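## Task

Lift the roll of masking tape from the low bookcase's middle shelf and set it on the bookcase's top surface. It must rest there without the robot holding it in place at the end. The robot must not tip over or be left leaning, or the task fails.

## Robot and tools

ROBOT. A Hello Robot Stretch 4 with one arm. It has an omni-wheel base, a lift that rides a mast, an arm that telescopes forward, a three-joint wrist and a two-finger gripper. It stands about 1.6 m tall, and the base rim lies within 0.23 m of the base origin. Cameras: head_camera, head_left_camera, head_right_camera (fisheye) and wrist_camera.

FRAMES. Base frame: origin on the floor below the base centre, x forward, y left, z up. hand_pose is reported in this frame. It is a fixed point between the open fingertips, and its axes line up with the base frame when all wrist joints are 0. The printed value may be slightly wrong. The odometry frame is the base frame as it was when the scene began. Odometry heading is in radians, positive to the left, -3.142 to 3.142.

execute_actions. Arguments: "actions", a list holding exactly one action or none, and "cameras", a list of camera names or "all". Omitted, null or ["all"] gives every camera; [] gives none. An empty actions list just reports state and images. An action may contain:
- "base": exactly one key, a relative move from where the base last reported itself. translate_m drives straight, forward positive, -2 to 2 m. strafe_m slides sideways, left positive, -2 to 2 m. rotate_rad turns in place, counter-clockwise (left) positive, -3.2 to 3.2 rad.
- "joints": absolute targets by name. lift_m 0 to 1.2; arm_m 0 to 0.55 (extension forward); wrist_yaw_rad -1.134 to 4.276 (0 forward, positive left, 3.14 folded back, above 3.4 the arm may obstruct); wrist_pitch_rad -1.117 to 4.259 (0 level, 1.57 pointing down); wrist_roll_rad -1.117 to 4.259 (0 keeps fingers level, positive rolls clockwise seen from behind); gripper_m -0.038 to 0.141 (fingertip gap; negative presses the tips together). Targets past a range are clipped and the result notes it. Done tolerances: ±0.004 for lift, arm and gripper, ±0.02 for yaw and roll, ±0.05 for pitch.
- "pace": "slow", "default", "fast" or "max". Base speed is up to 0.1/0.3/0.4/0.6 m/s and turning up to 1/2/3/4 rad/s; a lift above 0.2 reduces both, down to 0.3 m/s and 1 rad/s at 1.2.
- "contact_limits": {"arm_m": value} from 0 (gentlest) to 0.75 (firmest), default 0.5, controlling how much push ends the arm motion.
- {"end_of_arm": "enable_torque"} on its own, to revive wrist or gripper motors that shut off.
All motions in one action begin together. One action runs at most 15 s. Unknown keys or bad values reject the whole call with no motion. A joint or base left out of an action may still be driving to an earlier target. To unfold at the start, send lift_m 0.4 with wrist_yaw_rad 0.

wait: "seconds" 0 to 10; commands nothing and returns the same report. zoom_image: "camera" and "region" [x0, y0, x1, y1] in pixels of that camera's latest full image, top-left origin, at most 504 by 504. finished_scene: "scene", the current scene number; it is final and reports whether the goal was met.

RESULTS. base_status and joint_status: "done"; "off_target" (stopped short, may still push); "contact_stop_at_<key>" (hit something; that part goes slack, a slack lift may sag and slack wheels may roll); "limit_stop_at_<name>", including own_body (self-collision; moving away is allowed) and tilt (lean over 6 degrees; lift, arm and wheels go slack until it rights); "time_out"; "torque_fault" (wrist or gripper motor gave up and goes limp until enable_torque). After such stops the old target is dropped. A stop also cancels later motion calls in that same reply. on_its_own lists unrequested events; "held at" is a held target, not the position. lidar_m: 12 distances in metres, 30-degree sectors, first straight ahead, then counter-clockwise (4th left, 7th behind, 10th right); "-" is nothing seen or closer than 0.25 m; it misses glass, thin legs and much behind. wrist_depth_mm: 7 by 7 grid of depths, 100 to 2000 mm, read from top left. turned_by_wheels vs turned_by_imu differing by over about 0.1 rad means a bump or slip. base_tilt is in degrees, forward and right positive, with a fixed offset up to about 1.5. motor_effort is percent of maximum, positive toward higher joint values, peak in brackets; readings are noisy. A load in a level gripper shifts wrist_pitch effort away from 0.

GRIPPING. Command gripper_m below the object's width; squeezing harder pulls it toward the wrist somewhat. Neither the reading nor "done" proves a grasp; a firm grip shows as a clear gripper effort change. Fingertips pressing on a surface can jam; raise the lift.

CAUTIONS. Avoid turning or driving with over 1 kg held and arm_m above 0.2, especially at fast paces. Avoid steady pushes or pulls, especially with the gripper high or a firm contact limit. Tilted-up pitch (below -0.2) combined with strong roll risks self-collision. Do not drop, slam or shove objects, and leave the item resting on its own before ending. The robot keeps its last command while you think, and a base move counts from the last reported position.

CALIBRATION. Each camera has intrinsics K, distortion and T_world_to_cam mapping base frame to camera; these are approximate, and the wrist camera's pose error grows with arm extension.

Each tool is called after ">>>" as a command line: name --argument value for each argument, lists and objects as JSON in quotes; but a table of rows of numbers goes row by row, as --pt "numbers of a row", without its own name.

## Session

>>> execute_actions --actions '[]'

Scene clock: 0.00 s.
base_odometry: x=+0.000 y=+0.000 heading=+0.000 (m, m, rad; odometry frame)
turned_by_wheels: +0.000 (rad since the last result)
turned_by_imu: +0.000 (rad since the last result)
base_tilt: forward=+0.7 right=+0.3 (deg)
lidar_m: 0.64 0.69 1.42 2.59 2.73 3.21 3.24 1.26 0.88 0.85 0.93 0.67
base_status: not commanded
joint_positions: lift_m=+0.130 arm_m=-0.002 wrist_yaw_rad=+3.151 wrist_pitch_rad=+0.013 wrist_roll_rad=+0.020 gripper_m=+0.057
joint_status: not commanded
motor_effort: lift_m=+20 arm_m=+0 wrist_yaw_rad=+0 wrist_pitch_rad=-8 wrist_roll_rad=+0 gripper_m=-4 wheel_0=+0 wheel_1=-1 wheel_2=+0 (%)
hand_pose: x=-0.1202 y=+0.0848 z=+0.3042 quat_wxyz=(-0.004, -0.006, +0.010, +1.000) (m; base frame)
wrist_depth_mm: - 136 239 - - - - / - 110 137 - - - - / - 116 141 - - - - / 138 138 278 - - - - / 750 1661 1863 1983 - - - / 820 991 216 1078 202 1098 1138 / 259 281 750 109 741 750 778
pictures: head_camera, head_left_camera, head_right_camera, wrist_camera
camera_calibration (this result's frames):
wrist_camera: T_world_to_cam=[[0.00566371, 0.998623, 0.0521609, -0.108182], [0.0426086, 0.0518734, -0.997744, 0.361143], [-0.999076, 0.00787344, -0.0422562, 0.12249], [0, 0, 0, 1]] pos_world=[0.107602, 0.0883349, 0.371148]
Images, in order (width x height): head_camera 420x560, head_left_camera 420x672, head_right_camera 420x672, wrist_camera 616x392.

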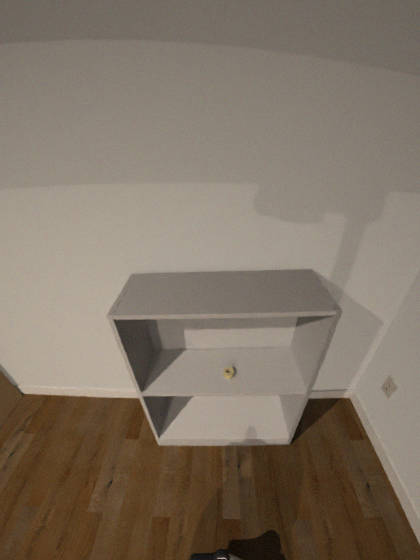

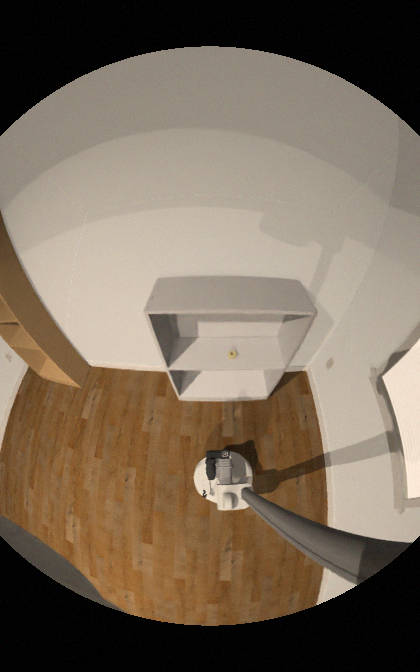

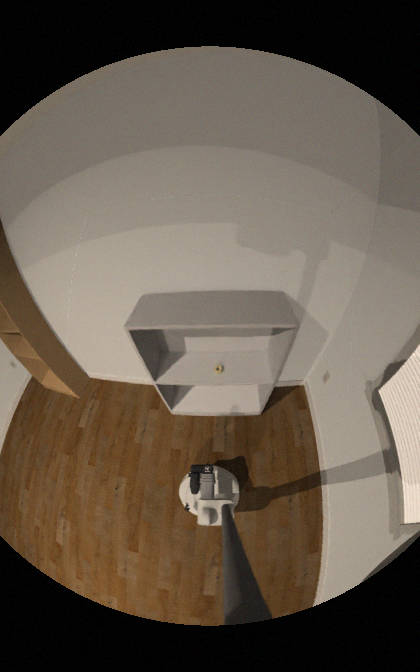

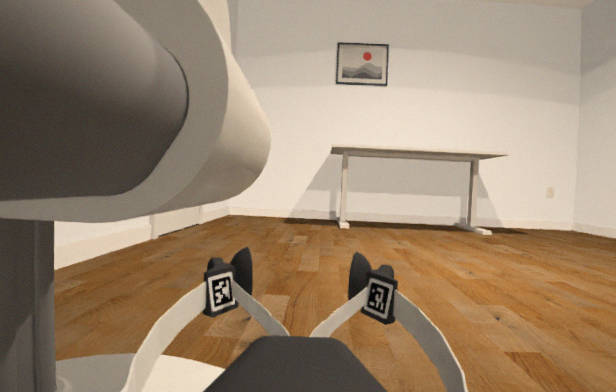

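>>> execute_actions --actions '[{"joints": {"lift_m": 0.73, "wrist_yaw_rad": 0.1, "gripper_m": 0.12}, "pace": "fast"}]' --cameras '["wrist_camera"]'

>>> execute_actions --actions '[{"joints": {"wrist_pitch_rad": 1.0, "wrist_roll_rad": 0.0, "arm_m": 0.38}, "pace": "fast"}]' --cameras '["head_camera", "wrist_camera"]'

Scene clock: 13.83 s.
base_odometry: x=+0.000 y=+0.000 heading=+0.000 (m, m, rad; odometry frame)
turned_by_wheels: +0.000 (rad since the last result)
turned_by_imu: +0.000 (rad since the last result)
base_tilt: forward=+0.7 right=+0.3 (deg)
lidar_m: 0.63 0.69 1.43 2.59 2.71 3.21 3.25 1.24 0.90 0.86 0.92 0.66
base_status: not commanded
joint_positions: lift_m=+0.730 arm_m=-0.002 wrist_yaw_rad=+0.101 wrist_pitch_rad=+0.013 wrist_roll_rad=+0.020 gripper_m=+0.120
joint_status: all done
motor_effort: lift_m=+22(24) arm_m=-1(0) wrist_yaw_rad=-2(7) wrist_pitch_rad=-9(8) wrist_roll_rad=+3(0) gripper_m=-1(3) wheel_0=+0(0) wheel_1=-1(1) wheel_2=+0(0) (%)
hand_pose: x=+0.4648 y=-0.0580 z=+0.9043 quat_wxyz=(+0.999, +0.010, +0.007, +0.050) (m; base frame)
wrist_depth_mm: 809 778 750 707 715 691 661 / 798 788 759 715 699 683 661 / 496 634 715 654 591 535 484 / 508 715 723 699 683 654 544 / 521 691 723 699 683 661 535 / 530 654 707 699 225 661 549 / 530 676 741 109 683 661 525
pictures: wrist_camera
camera_calibration (this result's frames):
wrist_camera: T_world_to_cam=[[0.0855648, -0.994966, 0.0521621, -0.152991], [-0.0377354, -0.0555528, -0.997742, 0.97348], [0.995618, 0.0834033, -0.0422988, -0.189264], [0, 0, 0, 1]] pos_world=[0.23826, -0.0823558, 0.971257]
Images, in order (width x height): wrist_camera 616x392.

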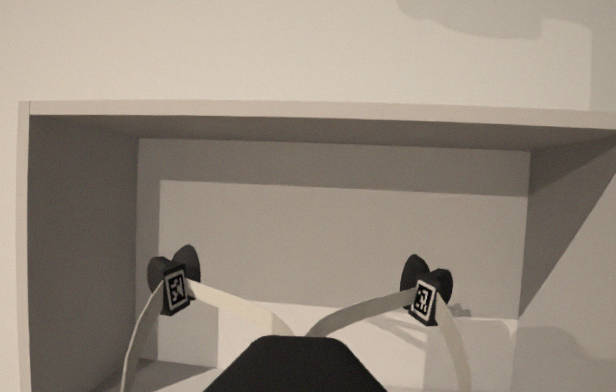

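Scene clock: 15.70 s.
base_odometry: x=+0.000 y=+0.000 heading=+0.000 (m, m, rad; odometry frame)
turned_by_wheels: +0.000 (rad since the last result)
turned_by_imu: +0.000 (rad since the last result)
base_tilt: forward=+0.6 right=+0.3 (deg)
lidar_m: 0.63 0.68 1.42 2.62 2.71 3.23 3.24 1.24 0.88 0.85 0.89 0.66
base_status: not commanded
joint_positions: lift_m=+0.730 arm_m=+0.379 wrist_yaw_rad=+0.100 wrist_pitch_rad=+1.001 wrist_roll_rad=+0.000 gripper_m=+0.120
joint_status: all done
motor_effort: lift_m=+22(22) arm_m=+4(4) wrist_yaw_rad=-1(2) wrist_pitch_rad=-3(5) wrist_roll_rad=-4(3) gripper_m=-3(3) wheel_0=+0(0) wheel_1=-1(1) wheel_2=+0(1) (%)
hand_pose: x=+0.7137 y=-0.0714 z=+0.6651 quat_wxyz=(+0.876, -0.024, +0.479, +0.044) (m; base frame)
wrist_depth_mm: 366 349 332 314 301 290 278 / 415 410 392 370 349 329 315 / 382 389 392 397 397 387 368 / 345 349 351 357 362 368 370 / 317 319 325 310 332 334 340 / 293 289 290 301 217 306 310 / 778 707 283 109 285 283 290
pictures: head_camera, wrist_camera
camera_calibration (this result's frames):
wrist_camera: T_world_to_cam=[[0.151445, -0.987117, 0.0516274, -0.221247], [-0.844513, -0.156355, -0.512202, 0.989085], [0.513676, 0.0339703, -0.857312, 0.436425], [0, 0, 0, 1]] pos_world=[0.644621, -0.0785733, 0.892186]
Images, in order (width x height): head_camera 420x560, wrist_camera 616x392.

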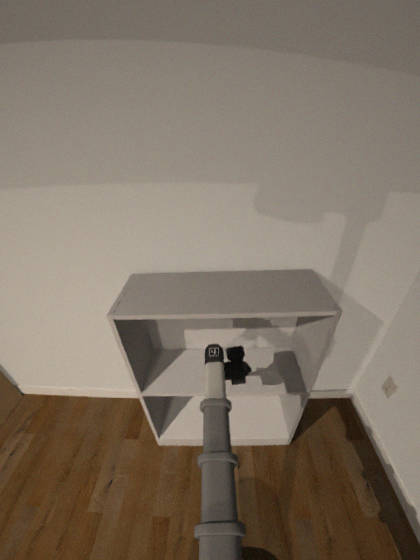

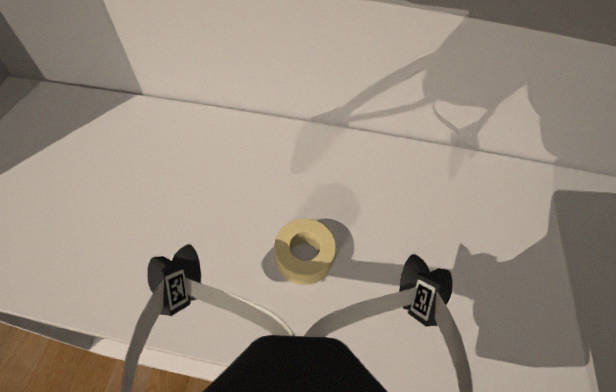

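>>> execute_actions --actions '[{"joints": {"arm_m": 0.433, "lift_m": 0.685, "gripper_m": 0.09}}]' --cameras '["wrist_camera"]'

Scene clock: 23.63 s.
base_odometry: x=+0.000 y=+0.000 heading=+0.000 (m, m, rad; odometry frame)
turned_by_wheels: +0.000 (rad since the last result)
turned_by_imu: +0.000 (rad since the last result)
base_tilt: forward=+0.6 right=+0.2 (deg)
lidar_m: 0.64 0.67 1.44 2.60 2.73 3.22 3.25 1.26 0.89 0.87 0.89 0.66
base_status: not commanded
joint_positions: lift_m=+0.685 arm_m=+0.432 wrist_yaw_rad=+0.100 wrist_pitch_rad=+1.001 wrist_roll_rad=+0.000 gripper_m=+0.090
joint_status: all done
motor_effort: lift_m=+16(23) arm_m=+5(3) wrist_yaw_rad=+0(1) wrist_pitch_rad=-4(3) wrist_roll_rad=+0(1) gripper_m=-2(3) wheel_0=+0(0) wheel_1=-1(1) wheel_2=+0(0) (%)
hand_pose: x=+0.7666 y=-0.0714 z=+0.6206 quat_wxyz=(+0.876, -0.024, +0.479, +0.044) (m; base frame)
wrist_depth_mm: 300 285 271 256 247 235 225 / 345 336 319 301 285 268 259 / 325 325 332 336 329 317 303 / 297 297 301 304 310 314 319 / 268 273 274 279 286 286 289 / 249 250 239 232 217 263 264 / 231 231 238 109 242 241 246
pictures: wrist_camera
camera_calibration (this result's frames):
wrist_camera: T_world_to_cam=[[0.151364, -0.987129, 0.051621, -0.226918], [-0.844589, -0.156287, -0.512097, 1.01098], [0.513574, 0.0339142, -0.857375, 0.371174], [0, 0, 0, 1]] pos_world=[0.697589, -0.0785819, 0.847671]
Images, in order (width x height): wrist_camera 616x392.

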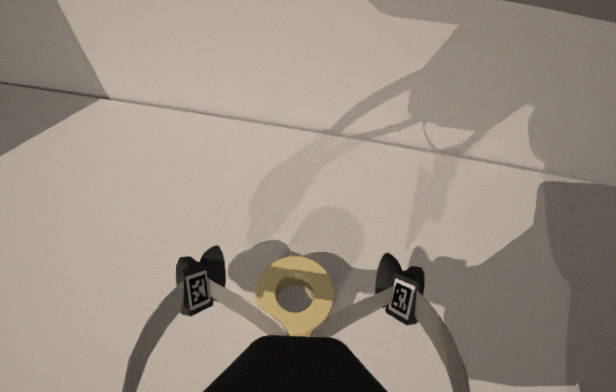

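>>> execute_actions --actions '[{"joints": {"lift_m": 0.67, "gripper_m": 0.07}, "pace": "slow"}]' --cameras '["wrist_camera"]'

>>> execute_actions --actions '[{"joints": {"gripper_m": 0.025}}]' --cameras '["wrist_camera"]'

Scene clock: 34.87 s.
base_odometry: x=+0.000 y=+0.000 heading=+0.000 (m, m, rad; odometry frame)
turned_by_wheels: +0.000 (rad since the last result)
turned_by_imu: +0.000 (rad since the last result)
base_tilt: forward=+0.6 right=+0.4 (deg)
lidar_m: 0.64 0.68 1.42 2.60 2.71 3.25 3.23 1.26 0.90 0.84 0.91 0.66
base_status: not commanded
joint_positions: lift_m=+0.670 arm_m=+0.432 wrist_yaw_rad=+0.100 wrist_pitch_rad=+1.001 wrist_roll_rad=+0.000 gripper_m=+0.070
joint_status: all done
motor_effort: lift_m=+16(16) arm_m=+5(5) wrist_yaw_rad=-1(1) wrist_pitch_rad=-6(5) wrist_roll_rad=-2(1) gripper_m=-3(4) wheel_0=+0(0) wheel_1=-1(1) wheel_2=+0(0) (%)
hand_pose: x=+0.7666 y=-0.0714 z=+0.6056 quat_wxyz=(+0.876, -0.024, +0.479, +0.044) (m; base frame)
wrist_depth_mm: 297 285 273 257 245 235 224 / 334 329 319 298 283 268 258 / 304 310 310 317 319 314 303 / 278 283 285 289 290 296 300 / 253 257 259 263 267 268 273 / 234 236 216 217 201 247 249 / 218 218 224 109 228 229 230
pictures: wrist_camera
camera_calibration (this result's frames):
wrist_camera: T_world_to_cam=[[0.151364, -0.987129, 0.051621, -0.226144], [-0.844589, -0.156287, -0.512097, 1.00331], [0.513574, 0.0339143, -0.857375, 0.358322], [0, 0, 0, 1]] pos_world=[0.69759, -0.0785818, 0.832681]
Images, in order (width x height): wrist_camera 616x392.

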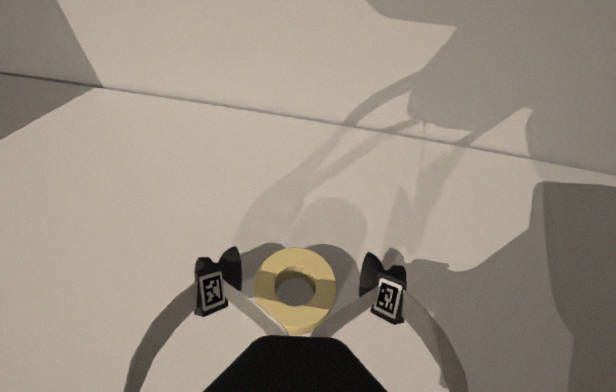

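Scene clock: 36.10 s.
base_odometry: x=+0.000 y=+0.000 heading=+0.000 (m, m, rad; odometry frame)
turned_by_wheels: +0.000 (rad since the last result)
turned_by_imu: +0.000 (rad since the last result)
base_tilt: forward=+0.6 right=+0.3 (deg)
lidar_m: 0.63 0.68 1.44 2.60 2.72 3.18 3.24 1.24 0.88 0.85 0.92 0.68
base_status: not commanded
joint_positions: lift_m=+0.670 arm_m=+0.432 wrist_yaw_rad=+0.100 wrist_pitch_rad=+1.001 wrist_roll_rad=+0.000 gripper_m=+0.025
joint_status: all done
motor_effort: lift_m=+16(16) arm_m=+4(4) wrist_yaw_rad=+0(1) wrist_pitch_rad=-5(5) wrist_roll_rad=-1(1) gripper_m=-12(13) wheel_0=+0(0) wheel_1=-1(1) wheel_2=+0(0) (%)
hand_pose: x=+0.7666 y=-0.0714 z=+0.6056 quat_wxyz=(+0.876, -0.024, +0.479, +0.044) (m; base frame)
wrist_depth_mm: 298 286 272 257 246 235 225 / 334 327 319 300 283 266 259 / 304 309 312 317 319 310 301 / 277 279 283 287 293 297 300 / 252 256 260 263 266 270 271 / 234 236 195 213 195 247 248 / 217 218 224 109 229 228 232
pictures: wrist_camera
camera_calibration (this result's frames):
wrist_camera: T_world_to_cam=[[0.151364, -0.987129, 0.051621, -0.226144], [-0.844589, -0.156287, -0.512097, 1.00331], [0.513574, 0.0339143, -0.857375, 0.358321], [0, 0, 0, 1]] pos_world=[0.69759, -0.0785818, 0.832681]
Images, in order (width x height): wrist_camera 616x392.

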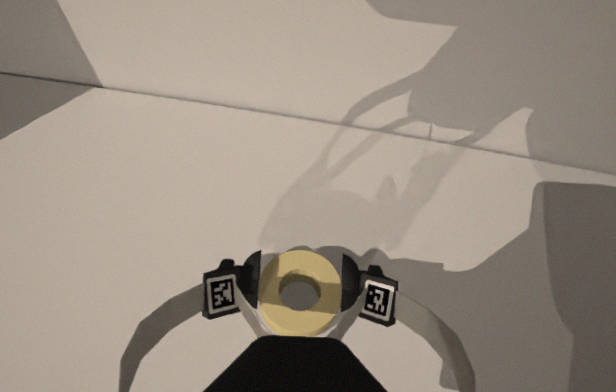

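>>> execute_actions --actions '[{"joints": {"lift_m": 0.72, "arm_m": 0.2}}]' --cameras '["wrist_camera"]'

>>> execute_actions --actions '[{"joints": {"lift_m": 1.2}, "pace": "fast"}]' --cameras '["wrist_camera"]'

Scene clock: 44.60 s.
base_odometry: x=+0.000 y=+0.000 heading=+0.000 (m, m, rad; odometry frame)
turned_by_wheels: +0.000 (rad since the last result)
turned_by_imu: +0.000 (rad since the last result)
base_tilt: forward=+0.6 right=+0.3 (deg)
lidar_m: 0.65 0.66 1.41 2.61 2.72 3.23 3.26 1.25 0.89 0.86 0.90 0.67
base_status: not commanded
joint_positions: lift_m=+0.720 arm_m=+0.201 wrist_yaw_rad=+0.100 wrist_pitch_rad=+1.002 wrist_roll_rad=+0.000 gripper_m=+0.025
joint_status: all done
motor_effort: lift_m=+23(28) arm_m=-4(6) wrist_yaw_rad=+0(1) wrist_pitch_rad=-6(7) wrist_roll_rad=-1(2) gripper_m=-12(13) wheel_0=+0(0) wheel_1=-1(1) wheel_2=+0(0) (%)
hand_pose: x=+0.5352 y=-0.0715 z=+0.6549 quat_wxyz=(+0.876, -0.024, +0.479, +0.044) (m; base frame)
wrist_depth_mm: 452 462 477 477 477 469 449 / 410 415 418 427 433 439 449 / 384 382 377 384 387 394 402 / 603 798 878 878 364 366 359 / 904 831 831 831 842 732 488 / 842 842 206 213 195 741 866 / 778 778 788 109 809 820 809
pictures: wrist_camera
camera_calibration (this result's frames):
wrist_camera: T_world_to_cam=[[0.151259, -0.987146, 0.0516038, -0.193622], [-0.844777, -0.1562, -0.511814, 0.833038], [0.513295, 0.0338228, -0.857545, 0.519785], [0, 0, 0, 1]] pos_world=[0.466215, -0.078594, 0.882091]
Images, in order (width x height): wrist_camera 616x392.

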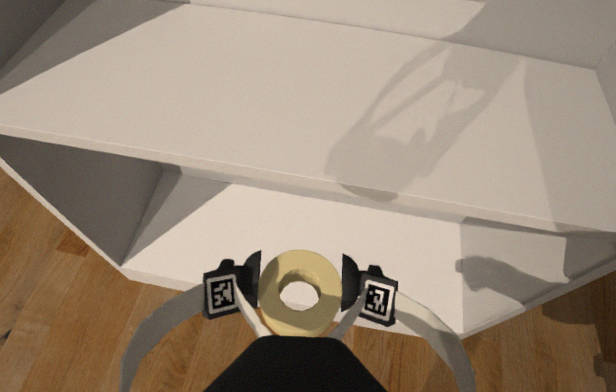

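Scene clock: 46.90 s.
base_odometry: x=+0.000 y=+0.000 heading=+0.000 (m, m, rad; odometry frame)
turned_by_wheels: +0.000 (rad since the last result)
turned_by_imu: +0.000 (rad since the last result)
base_tilt: forward=+0.6 right=+0.3 (deg)
lidar_m: 0.62 0.69 1.40 2.57 2.70 3.21 3.84 1.24 0.89 0.84 0.94 0.67
base_status: not commanded
joint_positions: lift_m=+1.200 arm_m=+0.201 wrist_yaw_rad=+0.100 wrist_pitch_rad=+1.001 wrist_roll_rad=+0.000 gripper_m=+0.025
joint_status: all done
motor_effort: lift_m=+22(23) arm_m=-5(4) wrist_yaw_rad=+0(0) wrist_pitch_rad=-5(5) wrist_roll_rad=-1(1) gripper_m=-12(13) wheel_0=+0(0) wheel_1=-1(1) wheel_2=+1(0) (%)
hand_pose: x=+0.5352 y=-0.0715 z=+1.1350 quat_wxyz=(+0.876, -0.024, +0.479, +0.044) (m; base frame)
wrist_depth_mm: 462 462 473 488 488 496 484 / 410 415 421 427 430 442 452 / 387 382 375 384 387 394 402 / 603 809 904 878 366 364 359 / 1397 798 831 820 854 723 492 / 1308 1255 206 214 195 741 1160 / 1182 1205 1229 109 1229 1229 1138
pictures: wrist_camera
camera_calibration (this result's frames):
wrist_camera: T_world_to_cam=[[0.151254, -0.987147, 0.0516088, -0.2184], [-0.844729, -0.156195, -0.511894, 1.07883], [0.513375, 0.0338307, -0.857497, 0.931362], [0, 0, 0, 1]] pos_world=[0.466213, -0.0785939, 1.36216]
Images, in order (width x height): wrist_camera 616x392.

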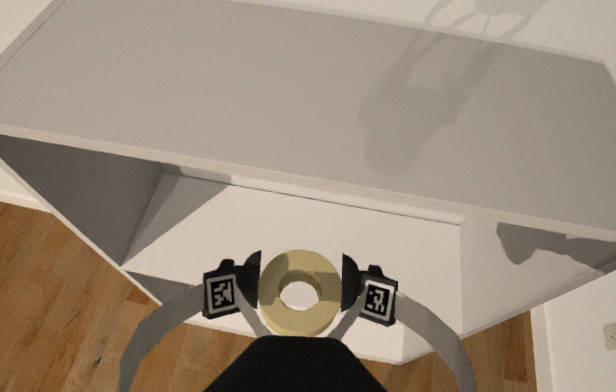

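>>> execute_actions --actions '[{"joints": {"arm_m": 0.44}}]' --cameras '[]'

>>> execute_actions --actions '[{"joints": {"lift_m": 1.152}, "pace": "slow"}]' --cameras '["wrist_camera"]'

Scene clock: 52.97 s.
base_odometry: x=+0.000 y=+0.000 heading=+0.000 (m, m, rad; odometry frame)
turned_by_wheels: +0.000 (rad since the last result)
turned_by_imu: +0.000 (rad since the last result)
base_tilt: forward=+0.6 right=+0.3 (deg)
lidar_m: 0.62 0.68 1.44 2.59 2.73 3.23 3.84 1.20 0.89 0.86 0.93 0.66
base_status: not commanded
joint_positions: lift_m=+1.200 arm_m=+0.439 wrist_yaw_rad=+0.100 wrist_pitch_rad=+1.001 wrist_roll_rad=+0.000 gripper_m=+0.025
joint_status: all done
motor_effort: lift_m=+22(22) arm_m=+4(6) wrist_yaw_rad=+0(0) wrist_pitch_rad=-5(5) wrist_roll_rad=-2(0) gripper_m=-13(14) wheel_0=+0(0) wheel_1=-1(1) wheel_2=+0(0) (%)
hand_pose: x=+0.7736 y=-0.0714 z=+1.1351 quat_wxyz=(+0.876, -0.024, +0.479, +0.044) (m; base frame)
wrist_depth_mm: 347 330 312 296 283 268 257 / 402 394 368 345 325 307 293 / 368 370 377 379 377 364 343 / 332 334 342 345 349 357 359 / 301 307 314 315 319 322 327 / 281 283 206 214 195 298 298 / 262 260 268 109 274 273 279
pictures: none
No camera images: the call's "cameras" was empty. Leave "cameras" out to get every camera's image.

Scene clock: 54.23 s.
base_odometry: x=+0.000 y=+0.000 heading=+0.000 (m, m, rad; odometry frame)
turned_by_wheels: +0.000 (rad since the last result)
turned_by_imu: +0.000 (rad since the last result)
base_tilt: forward=+0.6 right=+0.3 (deg)
lidar_m: 0.65 0.67 1.44 2.61 2.73 3.21 3.24 1.25 0.87 0.84 0.91 0.68
base_status: not commanded
joint_positions: lift_m=+1.152 arm_m=+0.439 wrist_yaw_rad=+0.100 wrist_pitch_rad=+1.001 wrist_roll_rad=+0.000 gripper_m=+0.025
joint_status: all done
motor_effort: lift_m=+16(20) arm_m=+5(5) wrist_yaw_rad=-1(0) wrist_pitch_rad=-5(4) wrist_roll_rad=+0(0) gripper_m=-13(12) wheel_0=+0(0) wheel_1=-1(1) wheel_2=+0(0) (%)
hand_pose: x=+0.7736 y=-0.0714 z=+1.0875 quat_wxyz=(+0.876, -0.024, +0.479, +0.044) (m; base frame)
wrist_depth_mm: 347 334 314 297 281 268 257 / 345 355 347 343 327 307 291 / 309 312 317 320 324 329 330 / 279 282 286 290 294 298 301 / 255 259 263 263 270 271 273 / 236 238 206 213 195 250 251 / 219 220 227 109 230 229 232
pictures: wrist_camera
camera_calibration (this result's frames):
wrist_camera: T_world_to_cam=[[0.15136, -0.98713, 0.0516205, -0.25208], [-0.844603, -0.156284, -0.512076, 1.25602], [0.513553, 0.0339089, -0.857388, 0.76801], [0, 0, 0, 1]] pos_world=[0.704578, -0.0785824, 1.31467]
Images, in order (width x height): wrist_camera 616x392.

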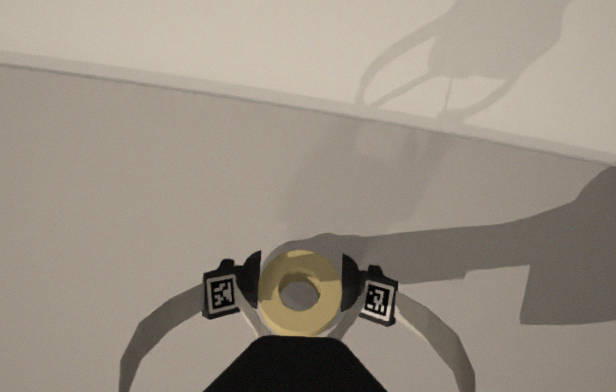

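>>> execute_actions --actions '[{"joints": {"gripper_m": 0.08}, "pace": "slow"}]' --cameras '["wrist_camera"]'

>>> execute_actions --actions '[{"joints": {"lift_m": 1.2}}]' --cameras '["wrist_camera", "head_left_camera"]'

Scene clock: 59.73 s.
base_odometry: x=+0.000 y=+0.000 heading=+0.000 (m, m, rad; odometry frame)
turned_by_wheels: +0.000 (rad since the last result)
turned_by_imu: +0.000 (rad since the last result)
base_tilt: forward=+0.6 right=+0.4 (deg)
lidar_m: 0.62 0.70 1.44 2.58 2.75 3.22 3.26 1.25 0.90 0.86 0.91 0.67
base_status: not commanded
joint_positions: lift_m=+1.152 arm_m=+0.439 wrist_yaw_rad=+0.100 wrist_pitch_rad=+1.001 wrist_roll_rad=+0.000 gripper_m=+0.080
joint_status: all done
motor_effort: lift_m=+16(16) arm_m=+5(4) wrist_yaw_rad=-1(0) wrist_pitch_rad=-7(5) wrist_roll_rad=-1(2) gripper_m=-3(8) wheel_0=+0(0) wheel_1=-1(1) wheel_2=+0(0) (%)
hand_pose: x=+0.7736 y=-0.0714 z=+1.0876 quat_wxyz=(+0.876, -0.024, +0.479, +0.044) (m; base frame)
wrist_depth_mm: 349 332 315 294 283 268 257 / 343 355 349 343 327 306 290 / 307 315 317 320 324 329 327 / 279 285 287 291 294 300 303 / 255 257 263 265 270 272 274 / 236 239 234 220 202 250 250 / 220 221 226 109 229 230 233
pictures: wrist_camera
camera_calibration (this result's frames):
wrist_camera: T_world_to_cam=[[0.15136, -0.98713, 0.0516205, -0.25208], [-0.844603, -0.156284, -0.512076, 1.25602], [0.513553, 0.0339089, -0.857388, 0.76801], [0, 0, 0, 1]] pos_world=[0.704578, -0.0785824, 1.31467]
Images, in order (width x height): wrist_camera 616x392.

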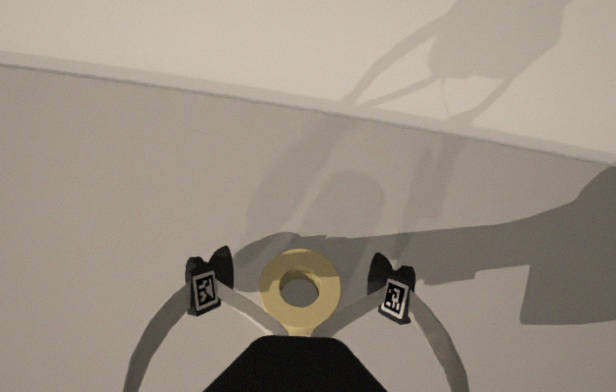

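Scene clock: 60.83 s.
base_odometry: x=+0.000 y=+0.000 heading=+0.000 (m, m, rad; odometry frame)
turned_by_wheels: +0.000 (rad since the last result)
turned_by_imu: +0.000 (rad since the last result)
base_tilt: forward=+0.6 right=+0.3 (deg)
lidar_m: 0.61 0.68 1.43 2.61 2.72 3.20 3.85 1.25 0.88 0.85 0.91 0.65
base_status: not commanded
joint_positions: lift_m=+1.200 arm_m=+0.439 wrist_yaw_rad=+0.100 wrist_pitch_rad=+1.001 wrist_roll_rad=+0.000 gripper_m=+0.080
joint_status: all done
motor_effort: lift_m=+22(23) arm_m=+5(5) wrist_yaw_rad=+0(1) wrist_pitch_rad=-6(5) wrist_roll_rad=+1(1) gripper_m=-1(3) wheel_0=+0(0) wheel_1=-1(1) wheel_2=+0(0) (%)
hand_pose: x=+0.7736 y=-0.0714 z=+1.1350 quat_wxyz=(+0.876, -0.024, +0.479, +0.044) (m; base frame)
wrist_depth_mm: 347 332 314 296 282 268 259 / 402 392 364 347 325 306 290 / 366 370 377 379 375 362 343 / 332 338 338 343 351 353 357 / 306 307 312 317 320 324 327 / 279 286 279 273 202 298 300 / 259 263 270 108 274 274 281
pictures: head_left_camera, wrist_camera
camera_calibration (this result's frames):
wrist_camera: T_world_to_cam=[[0.15136, -0.98713, 0.0516205, -0.254531], [-0.844603, -0.156284, -0.512076, 1.28033], [0.513553, 0.0339088, -0.857388, 0.808711], [0, 0, 0, 1]] pos_world=[0.704581, -0.0785824, 1.36214]
Images, in order (width x height): head_left_camera 420x672, wrist_camera 616x392.

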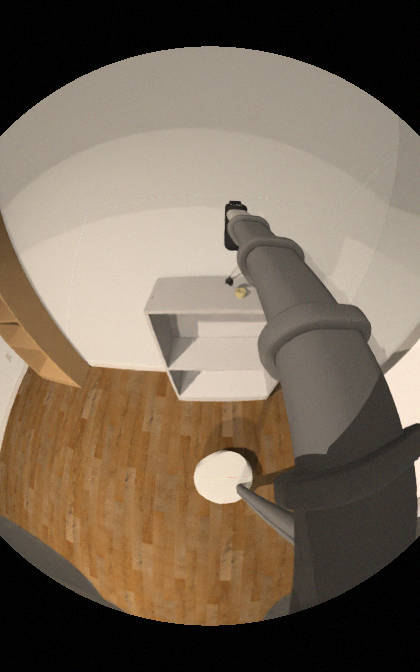

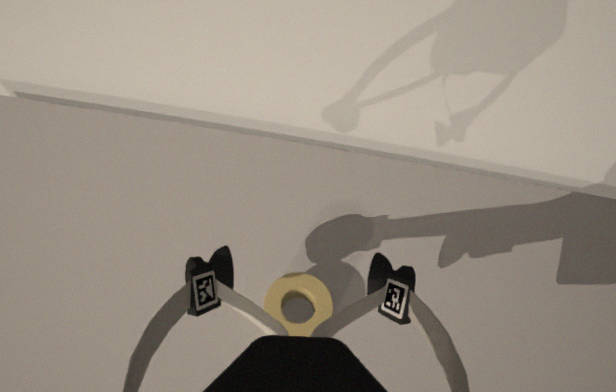

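The tape roll is sitting on top of the bookcase, released from the gripper.

>>> finished_scene --scene 2

The scene is finished: the task was done.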